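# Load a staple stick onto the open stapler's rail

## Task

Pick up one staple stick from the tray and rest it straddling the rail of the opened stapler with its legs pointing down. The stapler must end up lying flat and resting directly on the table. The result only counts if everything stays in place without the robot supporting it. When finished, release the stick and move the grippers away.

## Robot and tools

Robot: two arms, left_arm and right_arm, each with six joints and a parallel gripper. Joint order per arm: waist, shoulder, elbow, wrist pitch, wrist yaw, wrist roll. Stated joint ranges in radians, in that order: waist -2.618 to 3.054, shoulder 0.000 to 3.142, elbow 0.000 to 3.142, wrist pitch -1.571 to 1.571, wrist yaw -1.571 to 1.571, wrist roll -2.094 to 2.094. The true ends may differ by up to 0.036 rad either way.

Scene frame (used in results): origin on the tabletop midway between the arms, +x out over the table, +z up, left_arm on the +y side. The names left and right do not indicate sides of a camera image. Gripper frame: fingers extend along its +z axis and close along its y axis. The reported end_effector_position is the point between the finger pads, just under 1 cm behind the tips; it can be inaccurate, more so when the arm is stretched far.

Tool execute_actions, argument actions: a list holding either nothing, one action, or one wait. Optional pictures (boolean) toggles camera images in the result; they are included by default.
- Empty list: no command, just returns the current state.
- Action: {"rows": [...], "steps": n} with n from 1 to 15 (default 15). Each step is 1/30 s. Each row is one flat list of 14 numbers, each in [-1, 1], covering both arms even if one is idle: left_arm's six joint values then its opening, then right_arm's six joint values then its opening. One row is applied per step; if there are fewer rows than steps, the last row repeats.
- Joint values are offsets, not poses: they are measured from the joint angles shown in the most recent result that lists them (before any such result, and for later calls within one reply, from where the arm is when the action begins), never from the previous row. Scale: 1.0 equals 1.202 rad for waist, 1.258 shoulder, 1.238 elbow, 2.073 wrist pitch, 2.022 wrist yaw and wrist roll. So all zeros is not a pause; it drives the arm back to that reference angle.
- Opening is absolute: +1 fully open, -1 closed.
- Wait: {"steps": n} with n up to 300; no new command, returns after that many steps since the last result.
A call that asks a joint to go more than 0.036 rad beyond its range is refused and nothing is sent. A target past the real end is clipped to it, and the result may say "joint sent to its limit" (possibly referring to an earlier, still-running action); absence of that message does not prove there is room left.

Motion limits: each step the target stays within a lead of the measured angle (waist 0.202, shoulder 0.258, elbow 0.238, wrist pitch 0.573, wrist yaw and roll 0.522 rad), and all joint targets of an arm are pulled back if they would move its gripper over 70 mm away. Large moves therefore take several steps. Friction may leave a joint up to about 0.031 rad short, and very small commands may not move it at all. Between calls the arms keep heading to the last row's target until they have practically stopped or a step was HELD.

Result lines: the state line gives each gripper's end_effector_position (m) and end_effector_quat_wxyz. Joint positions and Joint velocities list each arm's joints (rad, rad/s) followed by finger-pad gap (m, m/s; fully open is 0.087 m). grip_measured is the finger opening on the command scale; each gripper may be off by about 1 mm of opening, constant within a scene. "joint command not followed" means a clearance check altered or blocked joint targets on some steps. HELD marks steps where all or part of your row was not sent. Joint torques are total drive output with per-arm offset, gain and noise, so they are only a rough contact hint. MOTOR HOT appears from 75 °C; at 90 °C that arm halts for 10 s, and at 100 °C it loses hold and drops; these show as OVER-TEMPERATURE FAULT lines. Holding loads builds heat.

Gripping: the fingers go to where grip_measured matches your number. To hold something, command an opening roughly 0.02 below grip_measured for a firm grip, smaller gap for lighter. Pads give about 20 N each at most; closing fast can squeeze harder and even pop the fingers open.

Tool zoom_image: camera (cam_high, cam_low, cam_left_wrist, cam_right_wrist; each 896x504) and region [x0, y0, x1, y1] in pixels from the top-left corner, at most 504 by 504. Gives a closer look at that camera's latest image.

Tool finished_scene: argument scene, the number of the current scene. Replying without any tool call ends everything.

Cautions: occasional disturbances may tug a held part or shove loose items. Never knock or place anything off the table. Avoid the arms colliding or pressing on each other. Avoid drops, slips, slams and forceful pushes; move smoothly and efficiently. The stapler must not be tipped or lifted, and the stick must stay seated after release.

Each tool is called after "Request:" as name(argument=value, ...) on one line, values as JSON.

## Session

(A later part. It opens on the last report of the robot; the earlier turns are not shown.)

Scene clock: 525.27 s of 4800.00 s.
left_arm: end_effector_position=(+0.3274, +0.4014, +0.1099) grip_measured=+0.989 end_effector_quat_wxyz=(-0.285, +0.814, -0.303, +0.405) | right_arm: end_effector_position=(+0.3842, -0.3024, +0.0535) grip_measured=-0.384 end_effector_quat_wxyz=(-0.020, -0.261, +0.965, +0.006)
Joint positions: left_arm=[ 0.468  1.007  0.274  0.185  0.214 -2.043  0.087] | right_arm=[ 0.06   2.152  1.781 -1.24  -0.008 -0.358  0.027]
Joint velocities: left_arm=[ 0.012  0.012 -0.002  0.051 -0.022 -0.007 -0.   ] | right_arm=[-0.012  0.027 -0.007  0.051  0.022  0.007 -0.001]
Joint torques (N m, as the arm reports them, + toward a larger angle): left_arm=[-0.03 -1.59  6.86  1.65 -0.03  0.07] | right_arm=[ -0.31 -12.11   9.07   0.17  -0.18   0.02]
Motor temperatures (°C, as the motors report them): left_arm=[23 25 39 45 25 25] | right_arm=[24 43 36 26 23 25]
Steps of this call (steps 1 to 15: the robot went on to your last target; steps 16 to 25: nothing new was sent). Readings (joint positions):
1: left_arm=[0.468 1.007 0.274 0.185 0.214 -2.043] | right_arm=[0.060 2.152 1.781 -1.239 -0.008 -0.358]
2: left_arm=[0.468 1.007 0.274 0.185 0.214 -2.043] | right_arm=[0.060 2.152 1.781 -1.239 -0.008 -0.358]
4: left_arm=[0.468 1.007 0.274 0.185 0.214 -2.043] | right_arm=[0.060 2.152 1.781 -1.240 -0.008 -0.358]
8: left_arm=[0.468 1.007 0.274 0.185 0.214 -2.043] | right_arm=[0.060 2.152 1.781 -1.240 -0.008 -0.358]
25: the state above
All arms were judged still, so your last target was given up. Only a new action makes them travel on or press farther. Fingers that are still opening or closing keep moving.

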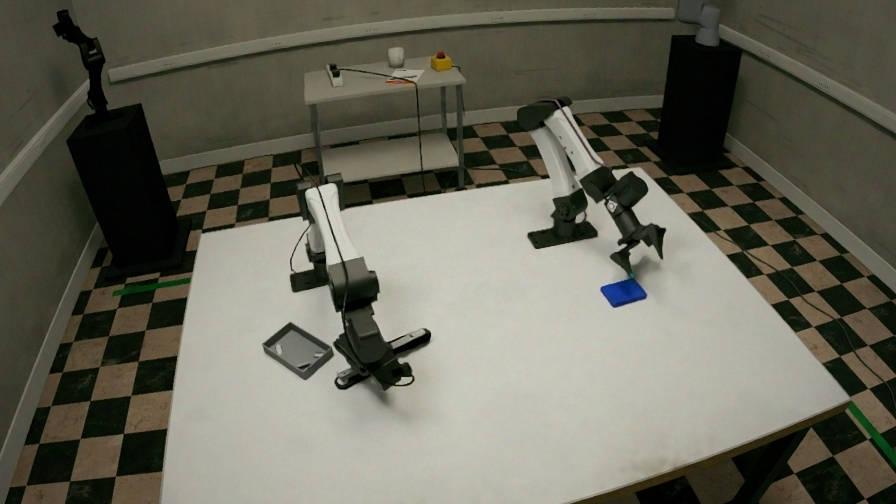

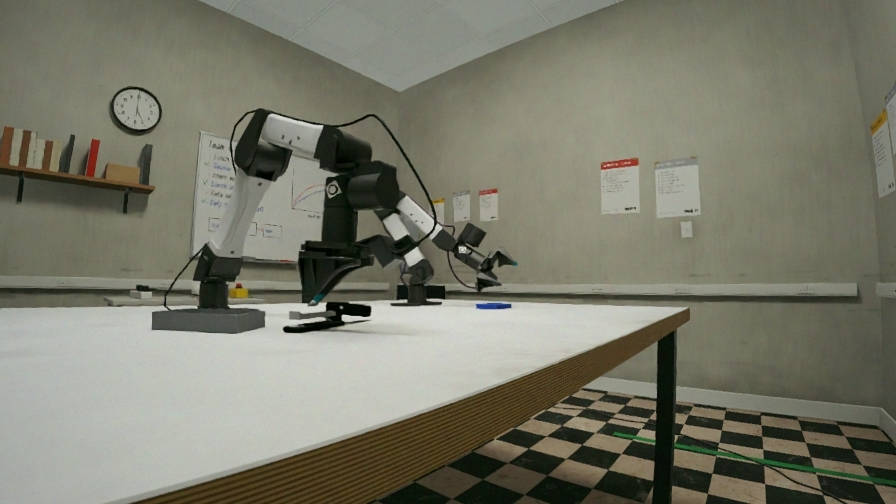

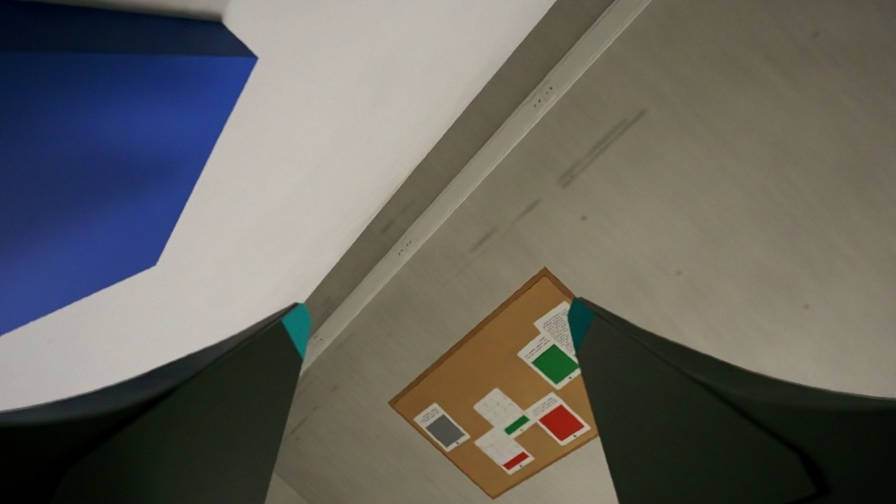

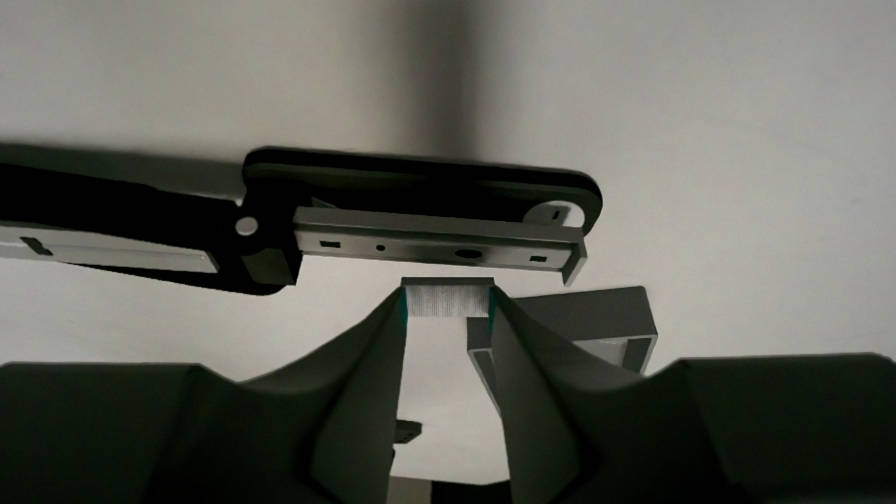

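Request:
execute_actions(actions=[{"rows": [[0,0,0,0,0,0,1, 0,-0.13,-0.13,0.035,0,0,-0.42]], "steps": 15}], pictures=false)

Request:
execute_actions(actions=[{"steps": 25}])

Scene clock: 533.37 s of 4800.00 s.
left_arm: end_effector_position=(+0.3274, +0.4014, +0.1099) grip_measured=+0.989 end_effector_quat_wxyz=(-0.285, +0.814, -0.303, +0.405) | right_arm: end_effector_position=(+0.3667, -0.3055, +0.0741) grip_measured=-0.384 end_effector_quat_wxyz=(+0.014, -0.261, +0.965, +0.003)
Joint positions: left_arm=[ 0.468  1.007  0.274  0.185  0.214 -2.043  0.087] | right_arm=[ 0.06   1.999  1.644 -1.188 -0.008 -0.358  0.027]
Joint velocities: left_arm=[-0.002 -0.012 -0.007 -0.007 -0.066 -0.066 -0.   ] | right_arm=[-0.002 -0.007 -0.007 -0.022 -0.007  0.051  0.001]
Joint torques (N m, as the arm reports them, + toward a larger angle): left_arm=[-0.01 -1.65  6.8   1.66 -0.01  0.09] | right_arm=[ -0.27 -10.23   4.73   0.72  -0.18   0.02]
Motor temperatures (°C, as the motors report them): left_arm=[23 25 39 46 25 25] | right_arm=[24 44 37 26 23 25]
Steps of this call (steps 1 to 90: nothing new was sent; then 4.60 s passed at rest; steps 91 to 105: all 15 steps of this action). Readings (joint positions):
91: left_arm=[0.468 1.007 0.274 0.185 0.214 -2.043] | right_arm=[0.060 2.132 1.751 -1.214 -0.008 -0.358]
92: left_arm=[0.468 1.007 0.274 0.185 0.214 -2.043] | right_arm=[0.060 2.097 1.701 -1.196 -0.008 -0.358]
94: left_arm=[0.468 1.007 0.274 0.185 0.214 -2.043] | right_arm=[0.060 2.039 1.648 -1.202 -0.008 -0.358]
98: left_arm=[0.468 1.007 0.274 0.185 0.214 -2.043] | right_arm=[0.060 1.999 1.644 -1.194 -0.008 -0.358]
105: the state above

Scene clock: 534.20 s of 4800.00 s.
left_arm: end_effector_position=(+0.3274, +0.4014, +0.1099) grip_measured=+0.989 end_effector_quat_wxyz=(-0.285, +0.814, -0.303, +0.405) | right_arm: end_effector_position=(+0.3671, -0.3054, +0.0741) grip_measured=-0.384 end_effector_quat_wxyz=(+0.015, -0.261, +0.965, +0.003)
Joint positions: left_arm=[ 0.468  1.007  0.274  0.185  0.214 -2.043  0.087] | right_arm=[ 0.06   1.999  1.644 -1.186 -0.008 -0.358  0.027]
Joint velocities: left_arm=[-0.012  0.012 -0.017 -0.037 -0.022  0.007  0.   ] | right_arm=[-0.012 -0.002  0.002 -0.022  0.022 -0.095 -0.001]
Joint torques (N m, as the arm reports them, + toward a larger angle): left_arm=[ 0.09 -1.66  6.9   1.65 -0.03  0.11] | right_arm=[ -0.29 -10.24   4.72   0.71  -0.18   0.02]
Motor temperatures (°C, as the motors report them): left_arm=[23 25 39 46 25 25] | right_arm=[24 44 37 26 23 25]
Steps of this call (steps 1 to 15: the robot went on to your last target; steps 16 to 25: nothing new was sent). Readings (joint positions):
1: left_arm=[0.468 1.007 0.274 0.185 0.214 -2.043] | right_arm=[0.060 1.999 1.644 -1.187 -0.008 -0.358]
2: left_arm=[0.468 1.007 0.274 0.185 0.214 -2.043] | right_arm=[0.060 1.999 1.644 -1.187 -0.008 -0.358]
4: left_arm=[0.468 1.007 0.274 0.185 0.214 -2.043] | right_arm=[0.060 1.999 1.644 -1.187 -0.008 -0.358]
8: left_arm=[0.468 1.007 0.274 0.185 0.214 -2.043] | right_arm=[0.060 1.999 1.644 -1.186 -0.008 -0.358]
25: the state above
All arms were judged still, so your last target was given up. Only a new action makes them travel on or press farther. Fingers that are still opening or closing keep moving.

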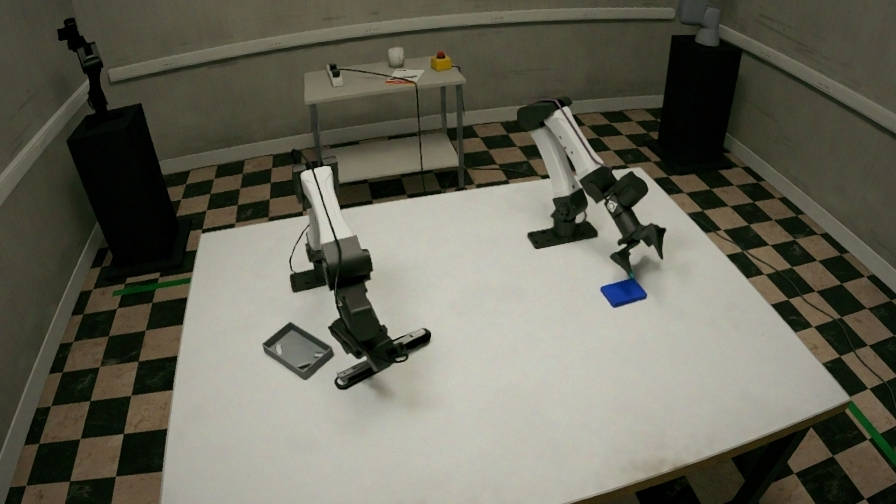

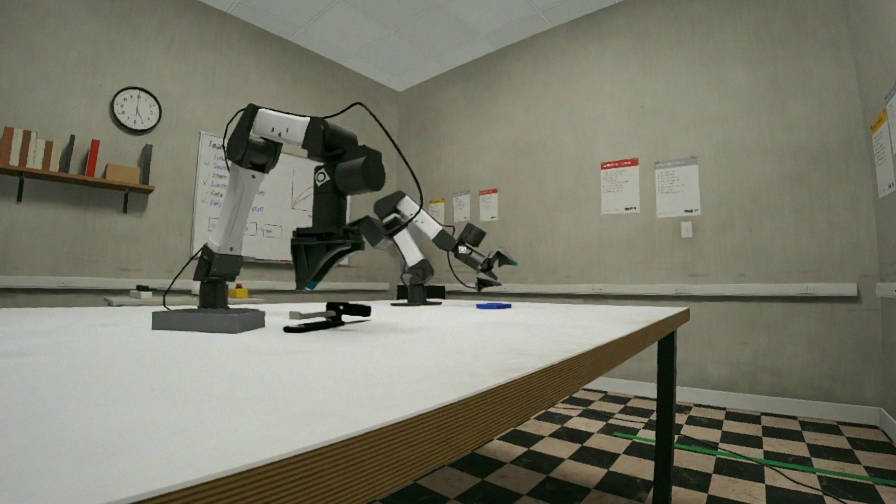

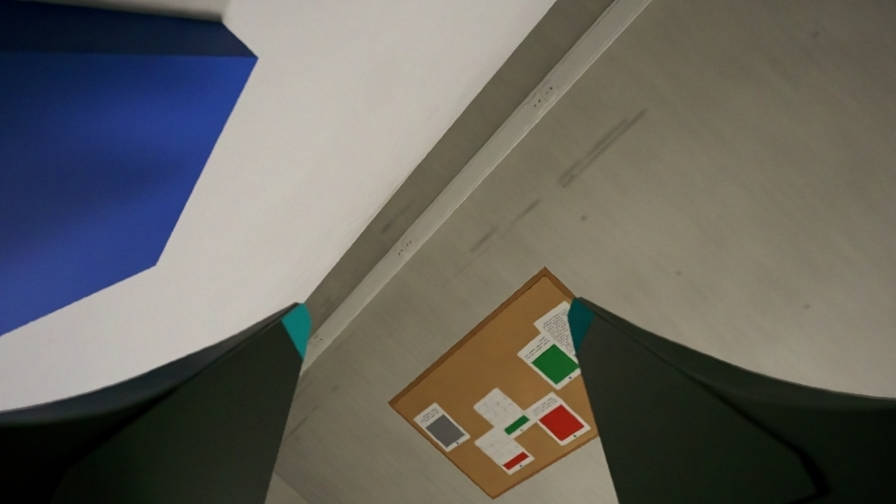

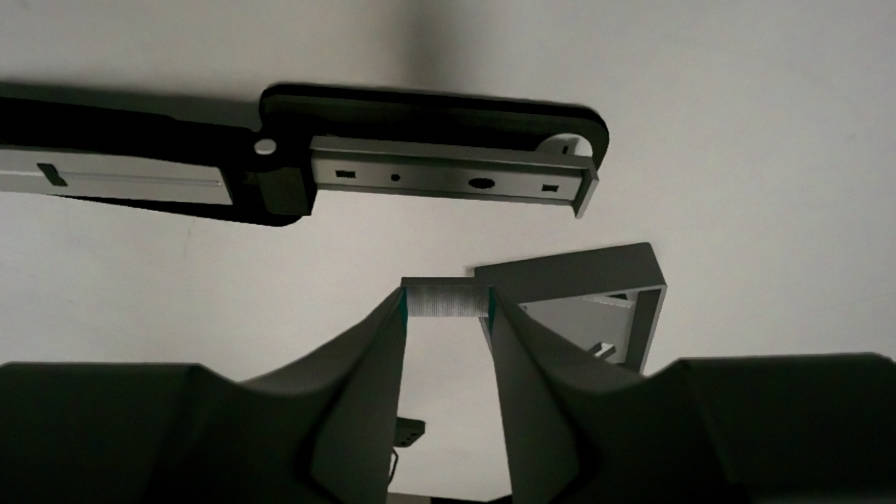

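Request:
execute_actions(actions=[{"rows": [[0,0,0,0,0,0,1, 0.04,0,-0.06,0.04,0,0.025,-0.42],[0,0,0,0,0,0,1, 0.04,0,-0.06,0.04,0,0.025,-0.42],[0,0,0,0,0,0,1, 0.04,0,-0.06,0.04,0,0.025,-0.42],[0,0,0,0,0,0,1, 0.08,0,-0.12,0.07,0,0.055,-0.42],[0,0,0,0,0,0,1, 0.08,0,-0.12,0.07,0,0.055,-0.42],[0,0,0,0,0,0,1, 0.08,0,-0.12,0.07,0,0.055,-0.42],[0,0,0,0,0,0,1, 0.08,0,-0.19,0.10,0,0.055,-0.42]], "steps": 15}], pictures=false)

Request:
execute_actions(actions=[{"steps": 25}])

Scene clock: 547.90 s of 4800.00 s.
left_arm: end_effector_position=(+0.3274, +0.4014, +0.1099) grip_measured=+0.989 end_effector_quat_wxyz=(-0.285, +0.814, -0.303, +0.405) | right_arm: end_effector_position=(+0.3315, -0.2781, +0.0325) grip_measured=-0.388 end_effector_quat_wxyz=(-0.019, -0.264, +0.964, -0.000)
Joint positions: left_arm=[ 0.468  1.007  0.274  0.185  0.214 -2.043  0.087] | right_arm=[ 0.157  1.988  1.448 -1.068  0.001 -0.266  0.027]
Joint velocities: left_arm=[-0.017  0.002  0.007 -0.037 -0.081 -0.007 -0.   ] | right_arm=[-0.022  0.012 -0.002  0.022 -0.051  0.037  0.   ]
Joint torques (N m, as the arm reports them, + toward a larger angle): left_arm=[-0.01 -1.62  6.89  1.65  0.    0.1 ] | right_arm=[-0.33 -8.25  2.95  1.37 -0.26  0.18]
Motor temperatures (°C, as the motors report them): left_arm=[23 25 39 46 25 25] | right_arm=[24 44 36 26 23 25]
Steps of this call (steps 1 to 90: nothing new was sent; then 10.20 s passed at rest; steps 91 to 105: all 15 steps of this action). Readings (joint positions):
91: left_arm=[0.468 1.007 0.274 0.185 0.214 -2.043] | right_arm=[0.064 1.999 1.635 -1.175 -0.007 -0.351]
92: left_arm=[0.468 1.007 0.274 0.185 0.214 -2.043] | right_arm=[0.071 1.998 1.623 -1.161 -0.007 -0.344]
94: left_arm=[0.468 1.007 0.274 0.185 0.214 -2.043] | right_arm=[0.094 1.997 1.586 -1.131 -0.006 -0.323]
98: left_arm=[0.468 1.007 0.274 0.185 0.214 -2.043] | right_arm=[0.156 1.997 1.480 -1.061 -0.007 -0.283]
105: the state above

Scene clock: 548.73 s of 4800.00 s.
left_arm: end_effector_position=(+0.3274, +0.4014, +0.1099) grip_measured=+0.989 end_effector_quat_wxyz=(-0.285, +0.814, -0.303, +0.405) | right_arm: end_effector_position=(+0.3315, -0.2779, +0.0325) grip_measured=-0.388 end_effector_quat_wxyz=(-0.018, -0.261, +0.965, -0.001)
Joint positions: left_arm=[ 0.468  1.007  0.274  0.185  0.214 -2.043  0.087] | right_arm=[ 0.157  1.988  1.448 -1.068  0.001 -0.261  0.027]
Joint velocities: left_arm=[-0.017 -0.007 -0.007 -0.081 -0.037  0.051 -0.001] | right_arm=[ 0.012 -0.017  0.002 -0.022 -0.066 -0.007 -0.002]
Joint torques (N m, as the arm reports them, + toward a larger angle): left_arm=[-0.04 -1.63  6.99  1.66 -0.02  0.08] | right_arm=[-0.35 -8.25  2.96  1.35 -0.28  0.18]
Motor temperatures (°C, as the motors report them): left_arm=[23 25 39 46 25 25] | right_arm=[24 44 36 26 23 25]
Steps of this call (steps 1 to 15: the robot went on to your last target; steps 16 to 25: nothing new was sent). Readings (joint positions):
1: left_arm=[0.468 1.007 0.274 0.185 0.214 -2.043] | right_arm=[0.157 1.988 1.448 -1.068 0.001 -0.265]
2: left_arm=[0.468 1.007 0.274 0.185 0.214 -2.043] | right_arm=[0.157 1.988 1.448 -1.068 0.001 -0.264]
4: left_arm=[0.468 1.007 0.274 0.185 0.214 -2.043] | right_arm=[0.157 1.988 1.448 -1.068 0.001 -0.263]
8: left_arm=[0.468 1.007 0.274 0.185 0.214 -2.043] | right_arm=[0.157 1.988 1.448 -1.068 0.001 -0.262]
25: the state above
All arms were judged still, so your last target was given up. Only a new action makes them travel on or press farther. Fingers that are still opening or closing keep moving.

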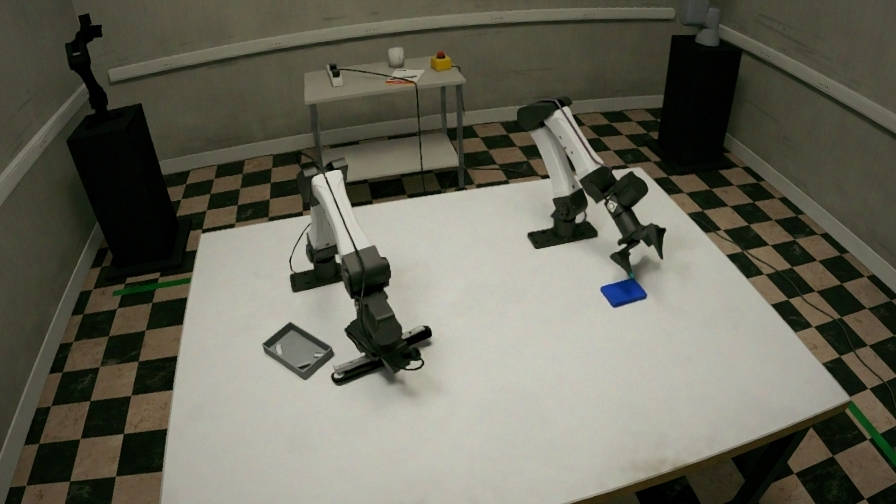

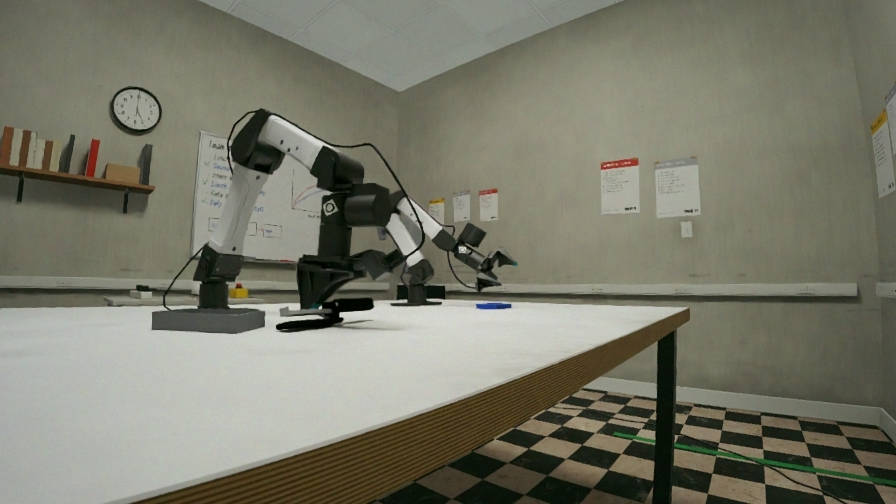

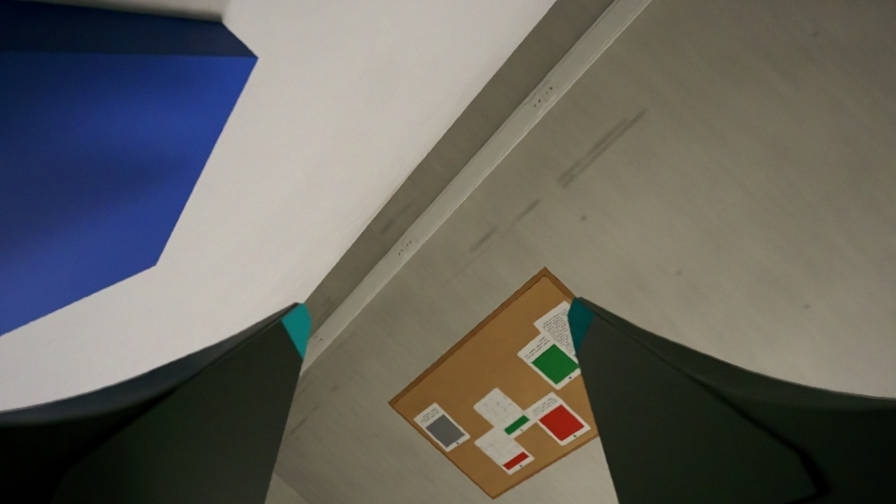

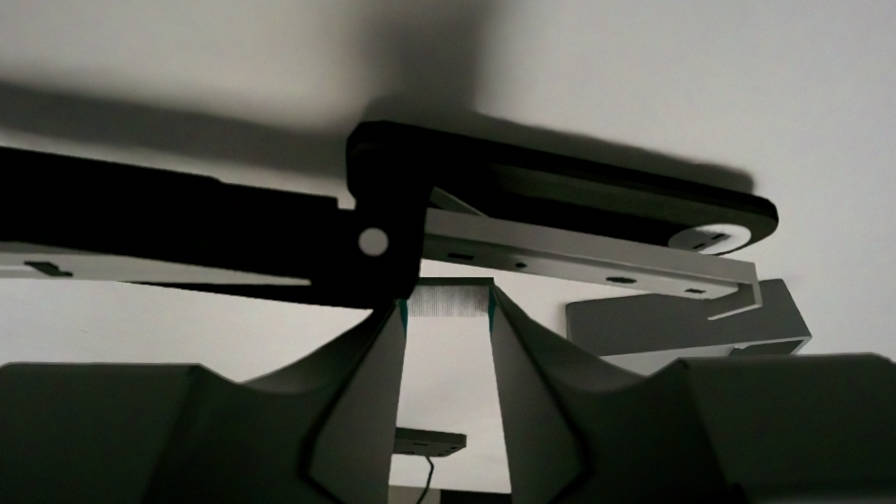

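Request:
execute_actions(actions=[{"rows": [[0,0,0,0,0,0,1, 0,-0.05,0.05,-0.05,0,0,-0.42],[0,0,0,0,0,0,1, 0,-0.05,0.05,-0.05,0,0,-0.42],[0,0,0,0,0,0,1, 0,-0.05,0.05,-0.05,0,0,-0.42],[0,0,0,0,0,0,1, 0,-0.1,0.1,-0.1,0,0,-0.42],[0,0,0,0,0,0,1, 0,-0.1,0.1,-0.1,0,0,-0.42],[0,0,0,0,0,0,1, 0,-0.1,0.1,-0.1,0,0,-0.42],[0,0,0,0,0,0,1, 0,-0.15,0.13,-0.15,0,0,-0.42]], "steps": 15}], pictures=false)

Request:
execute_actions(actions=[{"steps": 30}])

Scene clock: 556.13 s of 4800.00 s.
left_arm: end_effector_position=(+0.3274, +0.4014, +0.1099) grip_measured=+0.989 end_effector_quat_wxyz=(-0.285, +0.814, -0.303, +0.405) | right_arm: end_effector_position=(+0.3126, -0.2833, +0.1307) grip_measured=-0.388 end_effector_quat_wxyz=(+0.017, -0.261, +0.965, -0.001)
Joint positions: left_arm=[ 0.468  1.007  0.274  0.185  0.214 -2.043  0.087] | right_arm=[ 0.157  1.794  1.596 -1.338  0.002 -0.261  0.027]
Joint velocities: left_arm=[-0.002 -0.012 -0.007 -0.051 -0.051 -0.125  0.   ] | right_arm=[-0.007  0.007  0.007 -0.256 -0.007 -0.022  0.001]
Joint torques (N m, as the arm reports them, + toward a larger angle): left_arm=[-0.03 -1.72  6.95  1.64  0.01  0.11] | right_arm=[-0.3  -7.46  8.01  0.44 -0.18  0.02]
Motor temperatures (°C, as the motors report them): left_arm=[23 25 39 46 25 25] | right_arm=[24 43 36 27 23 25]
Steps of this call (steps 1 to 90: nothing new was sent; then 3.90 s passed at rest; steps 91 to 105: all 15 steps of this action). Readings (joint positions):
91: left_arm=[0.468 1.007 0.274 0.185 0.214 -2.043] | right_arm=[0.157 1.983 1.455 -1.082 0.002 -0.261]
92: left_arm=[0.468 1.007 0.274 0.185 0.214 -2.043] | right_arm=[0.157 1.978 1.461 -1.099 0.002 -0.261]
94: left_arm=[0.468 1.007 0.274 0.185 0.214 -2.043] | right_arm=[0.157 1.957 1.482 -1.136 0.002 -0.261]
98: left_arm=[0.468 1.007 0.274 0.185 0.214 -2.043] | right_arm=[0.157 1.872 1.554 -1.238 0.002 -0.261]
105: the state above

Scene clock: 557.13 s of 4800.00 s.
left_arm: end_effector_position=(+0.3274, +0.4014, +0.1099) grip_measured=+0.989 end_effector_quat_wxyz=(-0.285, +0.814, -0.303, +0.405) | right_arm: end_effector_position=(+0.3064, -0.2850, +0.1316) grip_measured=-0.388 end_effector_quat_wxyz=(+0.004, -0.261, +0.965, -0.001)
Joint positions: left_arm=[ 0.468  1.007  0.274  0.185  0.214 -2.043  0.087] | right_arm=[ 0.157  1.794  1.596 -1.364  0.002 -0.261  0.027]
Joint velocities: left_arm=[-0.012 -0.002  0.002 -0.007  0.066 -0.037  0.001] | right_arm=[ 0.007  0.017  0.022 -0.022 -0.066  0.022 -0.001]
Joint torques (N m, as the arm reports them, + toward a larger angle): left_arm=[ 0.06 -1.64  6.88  1.65 -0.01  0.11] | right_arm=[-0.31 -7.35  7.91  0.3  -0.18  0.02]
Motor temperatures (°C, as the motors report them): left_arm=[23 25 39 46 25 25] | right_arm=[24 43 36 27 23 25]
Steps of this call (steps 1 to 30: the robot went on to your last target). Readings (joint positions):
1: left_arm=[0.468 1.007 0.274 0.185 0.214 -2.043] | right_arm=[0.157 1.794 1.596 -1.343 0.002 -0.261]
2: left_arm=[0.468 1.007 0.274 0.185 0.214 -2.043] | right_arm=[0.157 1.794 1.596 -1.348 0.002 -0.261]
4: left_arm=[0.468 1.007 0.274 0.185 0.214 -2.043] | right_arm=[0.157 1.794 1.596 -1.354 0.002 -0.261]
8: left_arm=[0.468 1.007 0.274 0.185 0.214 -2.043] | right_arm=[0.157 1.794 1.596 -1.360 0.002 -0.261]
30: the state above
All arms were judged still, so your last target was given up. Only a new action makes them travel on or press farther. Fingers that are still opening or closing keep moving.

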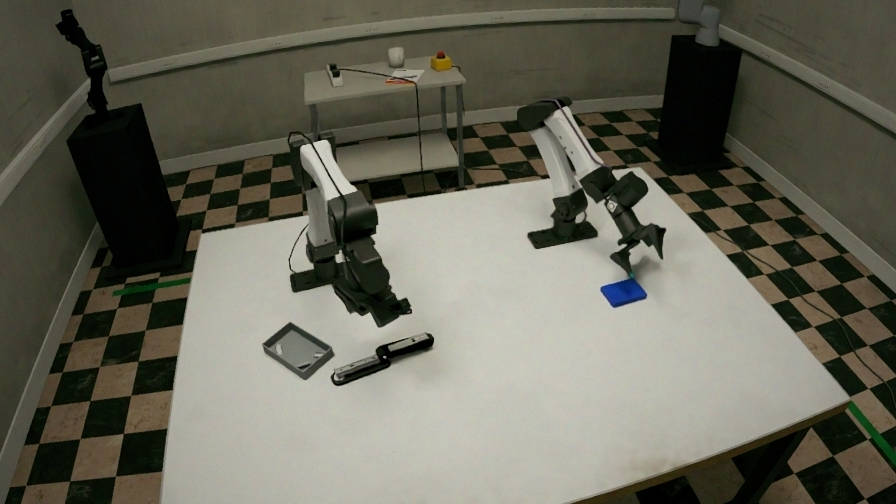

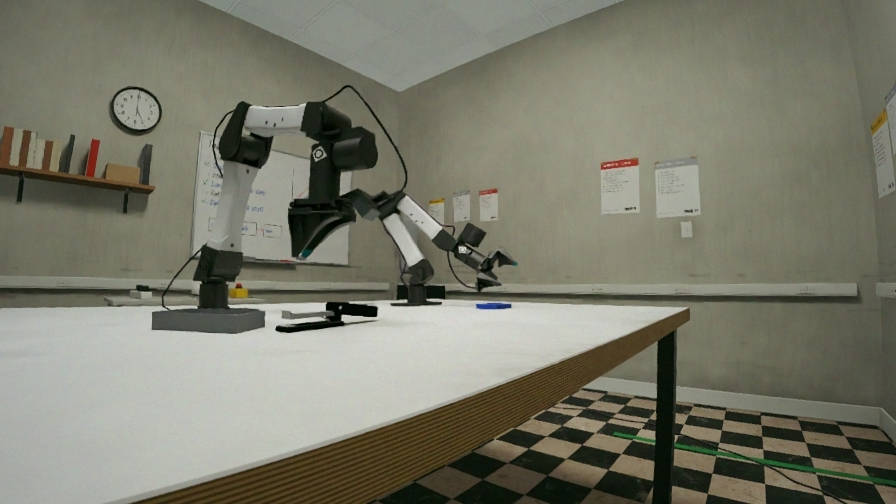

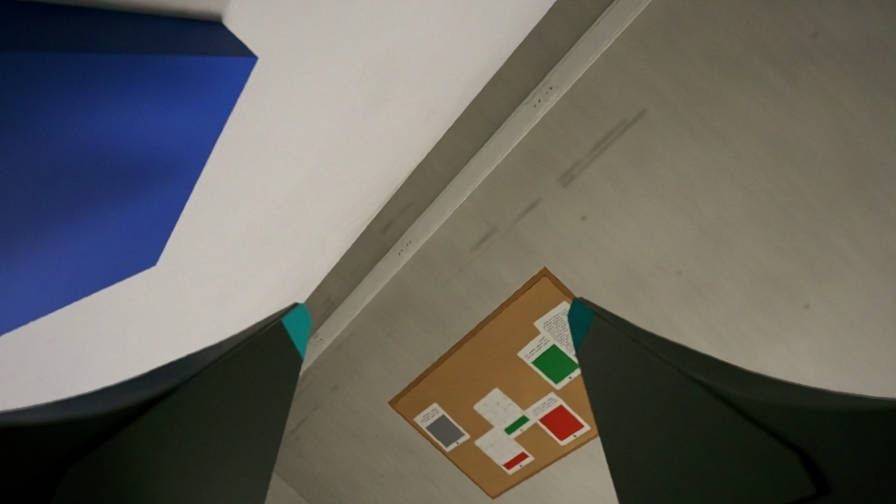

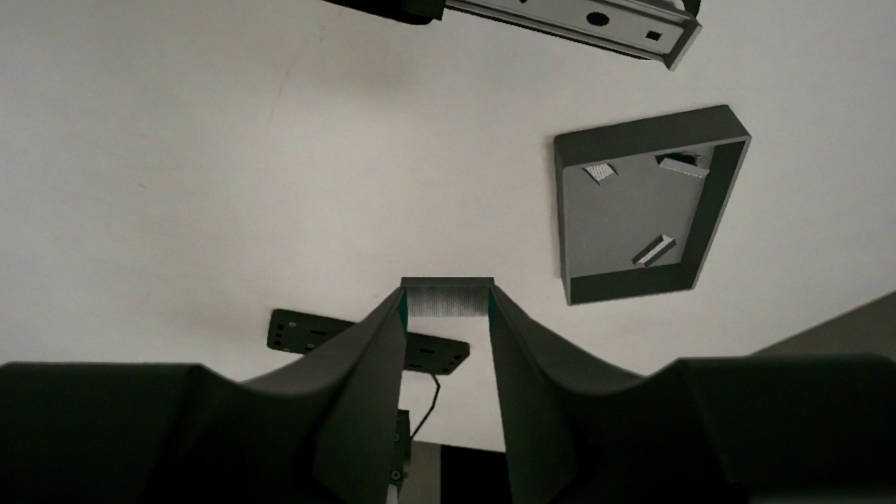

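Request:
execute_actions(actions=[{"rows": [[0,0,0,0,0,0,1, 0.7,0,0,0,0,0,-0.42]], "steps": 15}], pictures=false)

Request:
execute_actions(actions=[{"steps": 30}], pictures=false)

Request:
execute_actions(actions=[{"rows": [[0,0,0,0,0,0,1, 0,0.05,-0.05,0.07,0,0,-0.42],[0,0,0,0,0,0,1, 0,0.05,-0.05,0.07,0,0,-0.42],[0,0,0,0,0,0,1, 0,0.05,-0.05,0.07,0,0,-0.42],[0,0,0,0,0,0,1, 0,0.1,-0.1,0.13,0,0,-0.42],[0,0,0,0,0,0,1, 0,0.1,-0.1,0.13,0,0,-0.42],[0,0,0,0,0,0,1, 0,0.1,-0.1,0.13,0,0,-0.42],[0,0,0,0,0,0,1, 0,0.155,-0.16,0.19,0,0,-0.42]], "steps": 15}], pictures=false)

Request:
execute_actions(actions=[{"steps": 30}])

Scene clock: 569.97 s of 4800.00 s.
left_arm: end_effector_position=(+0.3274, +0.4014, +0.1099) grip_measured=+0.989 end_effector_quat_wxyz=(-0.285, +0.814, -0.303, +0.405) | right_arm: end_effector_position=(+0.1518, -0.0867, +0.1311) grip_measured=-0.388 end_effector_quat_wxyz=(+0.007, -0.645, +0.764, +0.009)
Joint positions: left_arm=[ 0.468  1.007  0.274  0.185  0.214 -2.043  0.087] | right_arm=[ 1.032  1.794  1.596 -1.352 -0.011 -0.26   0.027]
Joint velocities: left_arm=[-0.022 -0.002  0.012 -0.007 -0.051  0.022 -0.   ] | right_arm=[ 0.125 -0.007  0.002 -0.022 -0.066 -0.051  0.001]
Joint torques (N m, as the arm reports them, + toward a larger angle): left_arm=[ 0.03 -1.59  6.84  1.65 -0.02  0.11] | right_arm=[-3.8  -7.81  6.79  0.37  0.04  0.01]
Motor temperatures (°C, as the motors report them): left_arm=[23 25 39 46 25 25] | right_arm=[24 40 36 26 23 25]
Steps of this call (steps 1 to 90: nothing new was sent; then 9.33 s passed at rest; steps 91 to 105: all 15 steps of this action). Readings (joint positions):
91: left_arm=[0.468 1.007 0.274 0.185 0.214 -2.043] | right_arm=[0.176 1.794 1.596 -1.364 0.011 -0.260]
92: left_arm=[0.468 1.007 0.274 0.185 0.214 -2.043] | right_arm=[0.219 1.794 1.596 -1.364 0.018 -0.260]
94: left_arm=[0.468 1.007 0.274 0.185 0.214 -2.043] | right_arm=[0.350 1.794 1.596 -1.362 0.018 -0.260]
98: left_arm=[0.468 1.007 0.274 0.185 0.214 -2.043] | right_arm=[0.645 1.794 1.596 -1.355 0.012 -0.260]
105: the state above

Scene clock: 570.97 s of 4800.00 s.
left_arm: end_effector_position=(+0.3274, +0.4014, +0.1099) grip_measured=+0.989 end_effector_quat_wxyz=(-0.285, +0.814, -0.303, +0.405) | right_arm: end_effector_position=(+0.1605, -0.0912, +0.1311) grip_measured=-0.388 end_effector_quat_wxyz=(+0.008, -0.634, +0.773, +0.006)
Joint positions: left_arm=[ 0.468  1.007  0.274  0.185  0.214 -2.043  0.087] | right_arm=[ 1.002  1.794  1.596 -1.352 -0.005 -0.26   0.027]
Joint velocities: left_arm=[-0.012 -0.012 -0.007 -0.051  0.022  0.095 -0.001] | right_arm=[ 0.012 -0.002 -0.012 -0.022 -0.022 -0.007 -0.   ]
Joint torques (N m, as the arm reports them, + toward a larger angle): left_arm=[ 0.05 -1.62  6.77  1.65  0.01  0.07] | right_arm=[-0.64 -7.76  6.77  0.37 -0.11  0.01]
Motor temperatures (°C, as the motors report them): left_arm=[23 25 39 46 25 25] | right_arm=[24 40 36 26 23 25]
Steps of this call (steps 1 to 30: the robot went on to your last target). Readings (joint positions):
1: left_arm=[0.468 1.007 0.274 0.185 0.214 -2.043] | right_arm=[1.032 1.794 1.596 -1.352 -0.011 -0.260]
2: left_arm=[0.468 1.007 0.274 0.185 0.214 -2.043] | right_arm=[1.025 1.794 1.596 -1.352 -0.011 -0.260]
4: left_arm=[0.468 1.007 0.274 0.185 0.214 -2.043] | right_arm=[1.010 1.794 1.596 -1.352 -0.008 -0.260]
8: left_arm=[0.468 1.007 0.274 0.185 0.214 -2.043] | right_arm=[1.002 1.794 1.596 -1.352 -0.005 -0.260]
30: the state above
All arms were judged still, so your last target was given up. Only a new action makes them travel on or press farther. Fingers that are still opening or closing keep moving.

Scene clock: 571.47 s of 4800.00 s.
left_arm: end_effector_position=(+0.3274, +0.4014, +0.1099) grip_measured=+0.989 end_effector_quat_wxyz=(-0.285, +0.814, -0.303, +0.405) | right_arm: end_effector_position=(+0.1697, -0.0727, +0.0152) grip_measured=-0.388 end_effector_quat_wxyz=(-0.021, -0.634, +0.773, -0.007)
Joint positions: left_arm=[ 0.468  1.007  0.274  0.185  0.214 -2.043  0.087] | right_arm=[ 1.002  2.008  1.403 -1.011 -0.005 -0.26   0.027]
Joint velocities: left_arm=[-0.012 -0.017 -0.002  0.081 -0.022 -0.051 -0.   ] | right_arm=[-0.012 -0.027 -0.007  0.3   -0.066  0.007 -0.   ]
Joint torques (N m, as the arm reports them, + toward a larger angle): left_arm=[-0.03 -1.49  6.89  1.66  0.01  0.09] | right_arm=[ -0.3  -10.37   5.82   0.4   -0.17   0.02]
Motor temperatures (°C, as the motors report them): left_arm=[23 25 39 46 25 25] | right_arm=[24 40 36 26 23 25]
Steps of this call (steps 1 to 15: all 15 steps of this action). Readings (joint positions):
1: left_arm=[0.468 1.007 0.274 0.185 0.214 -2.043] | right_arm=[1.002 1.797 1.590 -1.340 -0.005 -0.260]
2: left_arm=[0.468 1.007 0.274 0.185 0.214 -2.043] | right_arm=[1.002 1.803 1.583 -1.317 -0.005 -0.260]
4: left_arm=[0.468 1.007 0.274 0.185 0.214 -2.043] | right_arm=[1.002 1.829 1.559 -1.266 -0.005 -0.260]
8: left_arm=[0.468 1.007 0.274 0.185 0.214 -2.043] | right_arm=[1.002 1.924 1.470 -1.118 -0.005 -0.260]
15: the state above

Scene clock: 572.47 s of 4800.00 s.
left_arm: end_effector_position=(+0.3274, +0.4014, +0.1099) grip_measured=+0.989 end_effector_quat_wxyz=(-0.285, +0.814, -0.303, +0.405) | right_arm: end_effector_position=(+0.1710, -0.0700, +0.0146) grip_measured=-0.388 end_effector_quat_wxyz=(-0.016, -0.634, +0.773, -0.005)
Joint positions: left_arm=[ 0.468  1.007  0.274  0.185  0.214 -2.043  0.087] | right_arm=[ 1.002  2.008  1.403 -0.998 -0.005 -0.26   0.027]
Joint velocities: left_arm=[ 0.007 -0.007 -0.012  0.022 -0.051  0.022  0.   ] | right_arm=[-0.012 -0.007  0.007  0.051 -0.022 -0.007 -0.   ]
Joint torques (N m, as the arm reports them, + toward a larger angle): left_arm=[ 0.03 -1.76  6.86  1.66  0.    0.09] | right_arm=[ -0.3  -10.51   5.92   0.81  -0.17   0.01]
Motor temperatures (°C, as the motors report them): left_arm=[23 25 39 46 25 25] | right_arm=[24 41 36 26 23 25]
Steps of this call (steps 1 to 30: the robot went on to your last target). Readings (joint positions):
1: left_arm=[0.468 1.007 0.274 0.185 0.214 -2.043] | right_arm=[1.002 2.008 1.403 -1.003 -0.005 -0.260]
2: left_arm=[0.468 1.007 0.274 0.185 0.214 -2.043] | right_arm=[1.002 2.008 1.403 -1.000 -0.005 -0.260]
4: left_arm=[0.468 1.007 0.274 0.185 0.214 -2.043] | right_arm=[1.002 2.008 1.403 -0.998 -0.005 -0.260]
8: left_arm=[0.468 1.007 0.274 0.185 0.214 -2.043] | right_arm=[1.002 2.008 1.403 -0.998 -0.005 -0.260]
30: the state above
All arms were judged still, so your last target was given up. Only a new action makes them travel on or press farther. Fingers that are still opening or closing keep moving.

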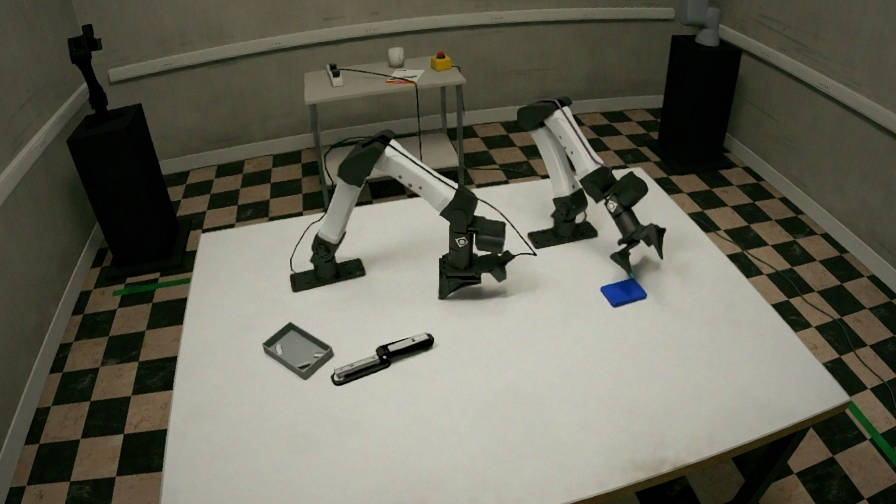

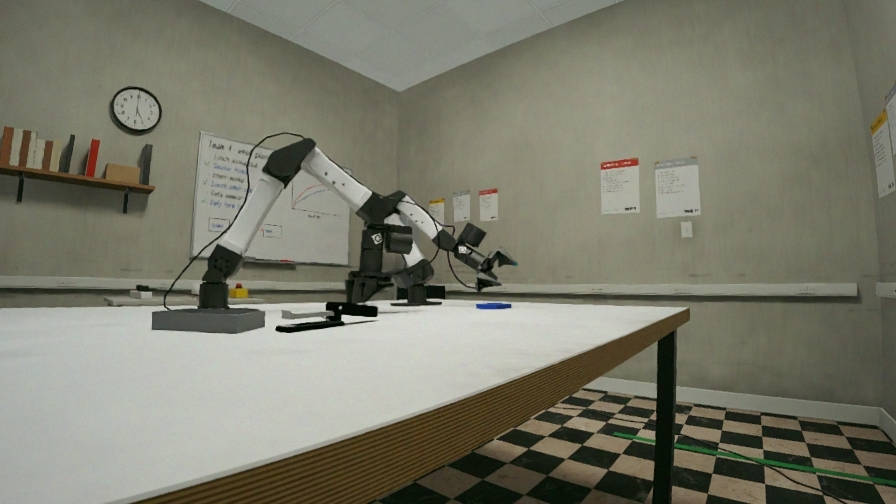

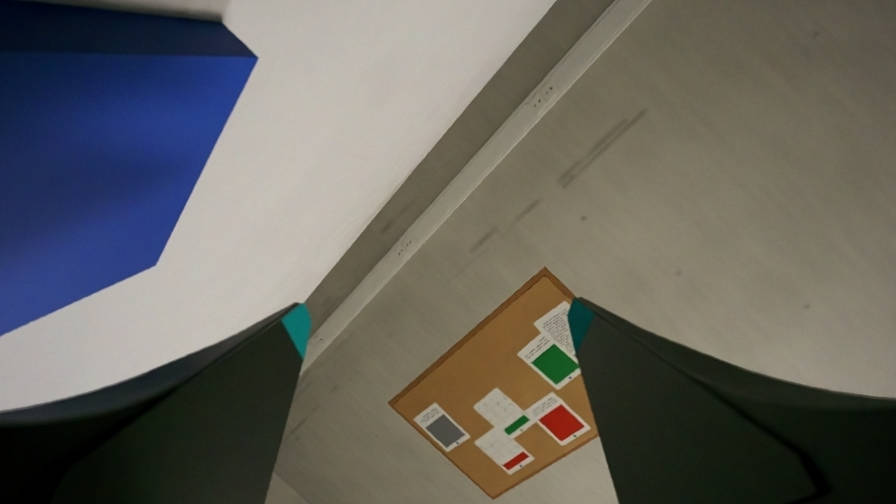

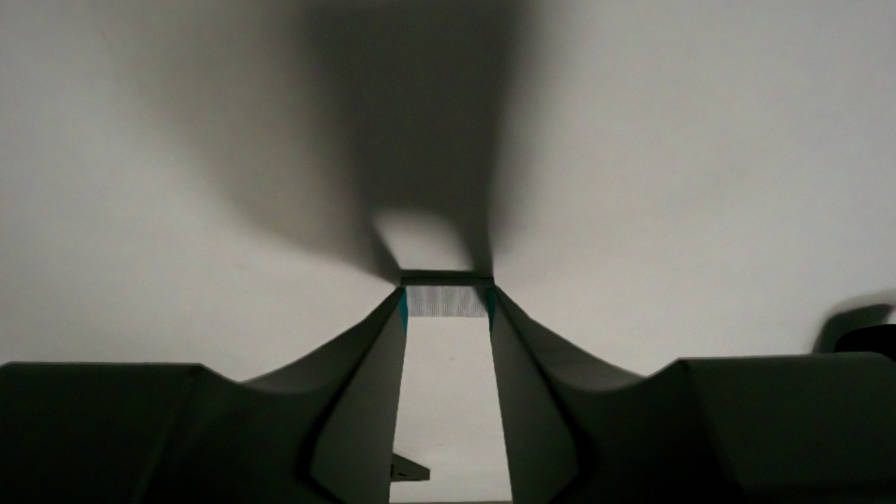

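Release and look.

Request:
execute_actions(actions=[{"rows": [[0,0,0,0,0,0,1, 0,0,0,0,0,0,-0.1]], "steps": 15}])

Request:
zoom_image(camera="cam_right_wrist", region=[300, 150, 600, 400])

Scene clock: 579.17 s of 4800.00 s.
left_arm: end_effector_position=(+0.3274, +0.4014, +0.1099) grip_measured=+0.989 end_effector_quat_wxyz=(-0.285, +0.814, -0.303, +0.405) | right_arm: end_effector_position=(+0.1709, -0.0701, +0.0146) grip_measured=-0.100 end_effector_quat_wxyz=(-0.016, -0.634, +0.773, -0.005)
Joint positions: left_arm=[ 0.468  1.007  0.274  0.185  0.214 -2.043  0.087] | right_arm=[ 1.002  2.008  1.403 -0.999 -0.005 -0.26   0.039]
Joint velocities: left_arm=[-0.007  0.017 -0.022  0.051 -0.007  0.007 -0.001] | right_arm=[-0.007  0.002 -0.017  0.037 -0.081 -0.037 -0.001]
Joint torques (N m, as the arm reports them, + toward a larger angle): left_arm=[ 0.01 -1.65  6.92  1.64  0.    0.08] | right_arm=[-0.28 -9.06  6.31  0.37 -0.17  0.02]
Motor temperatures (°C, as the motors report them): left_arm=[23 25 39 46 25 25] | right_arm=[24 41 36 26 23 25]
Steps of this call (steps 1 to 90: nothing new was sent; then 3.20 s passed at rest; steps 91 to 105: all 15 steps of this action). Readings (joint positions):
91: left_arm=[0.468 1.007 0.274 0.185 0.214 -2.043] | right_arm=[1.002 2.008 1.403 -0.999 -0.005 -0.260]
92: left_arm=[0.468 1.007 0.274 0.185 0.214 -2.043] | right_arm=[1.002 2.008 1.403 -0.999 -0.005 -0.260]
94: left_arm=[0.468 1.007 0.274 0.185 0.214 -2.043] | right_arm=[1.002 2.008 1.403 -0.999 -0.005 -0.260]
98: left_arm=[0.468 1.007 0.274 0.185 0.214 -2.043] | right_arm=[1.002 2.008 1.403 -0.999 -0.005 -0.260]
105: the state above

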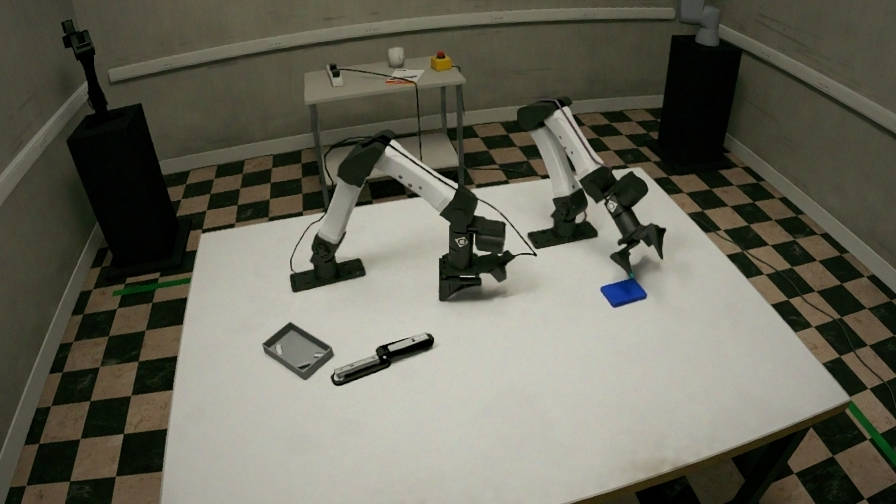

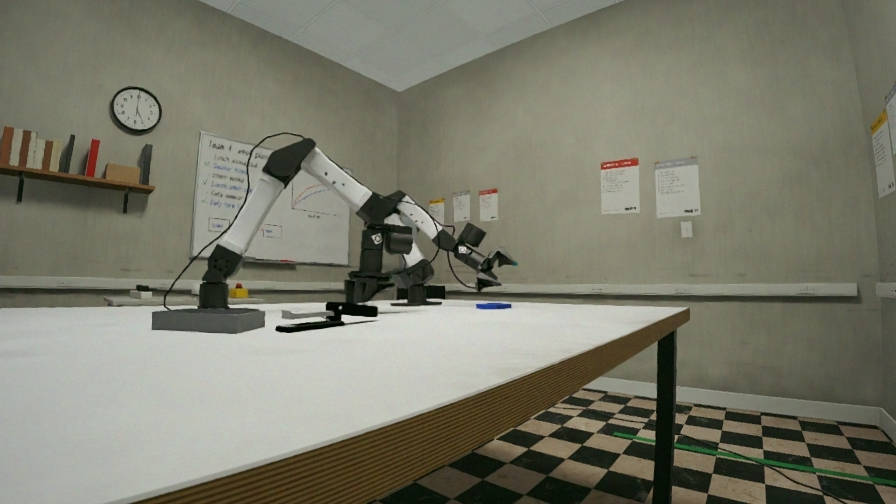

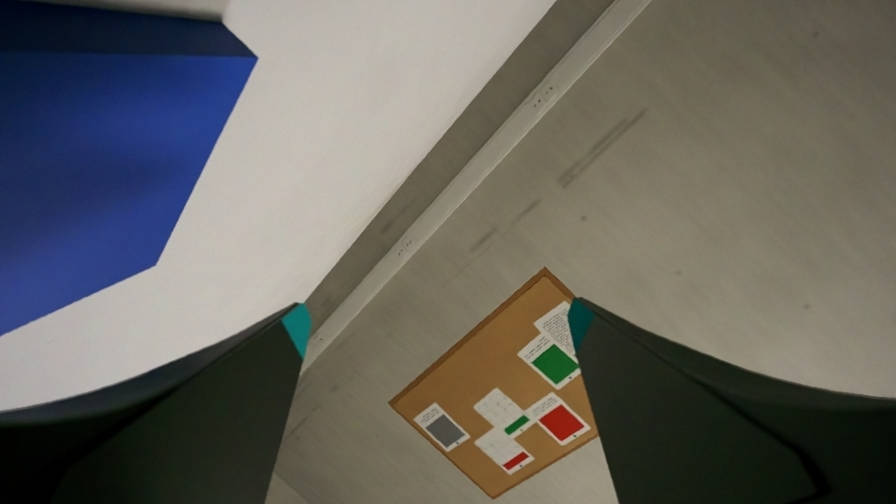

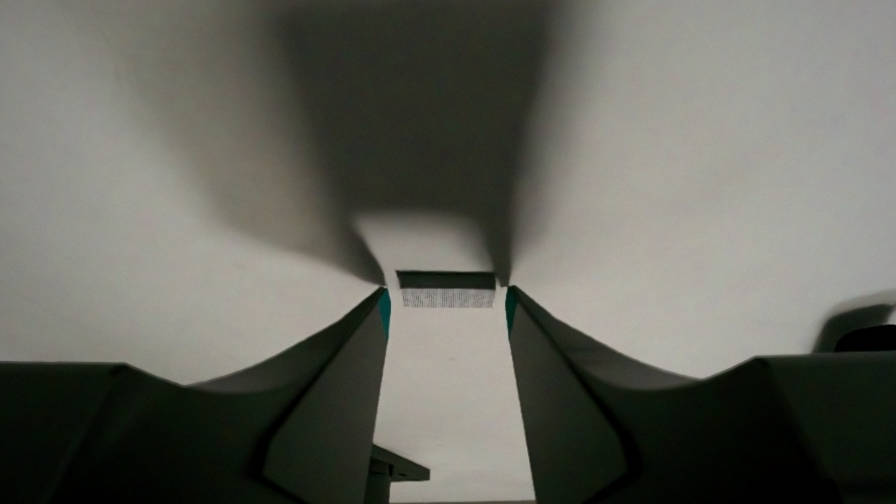

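Region (300, 150, 600, 400) of cam_right_wrist's 896x504 image, scaled by 1.680, with more detail than that image has.

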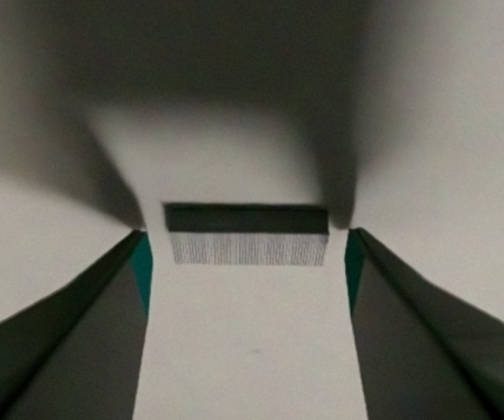

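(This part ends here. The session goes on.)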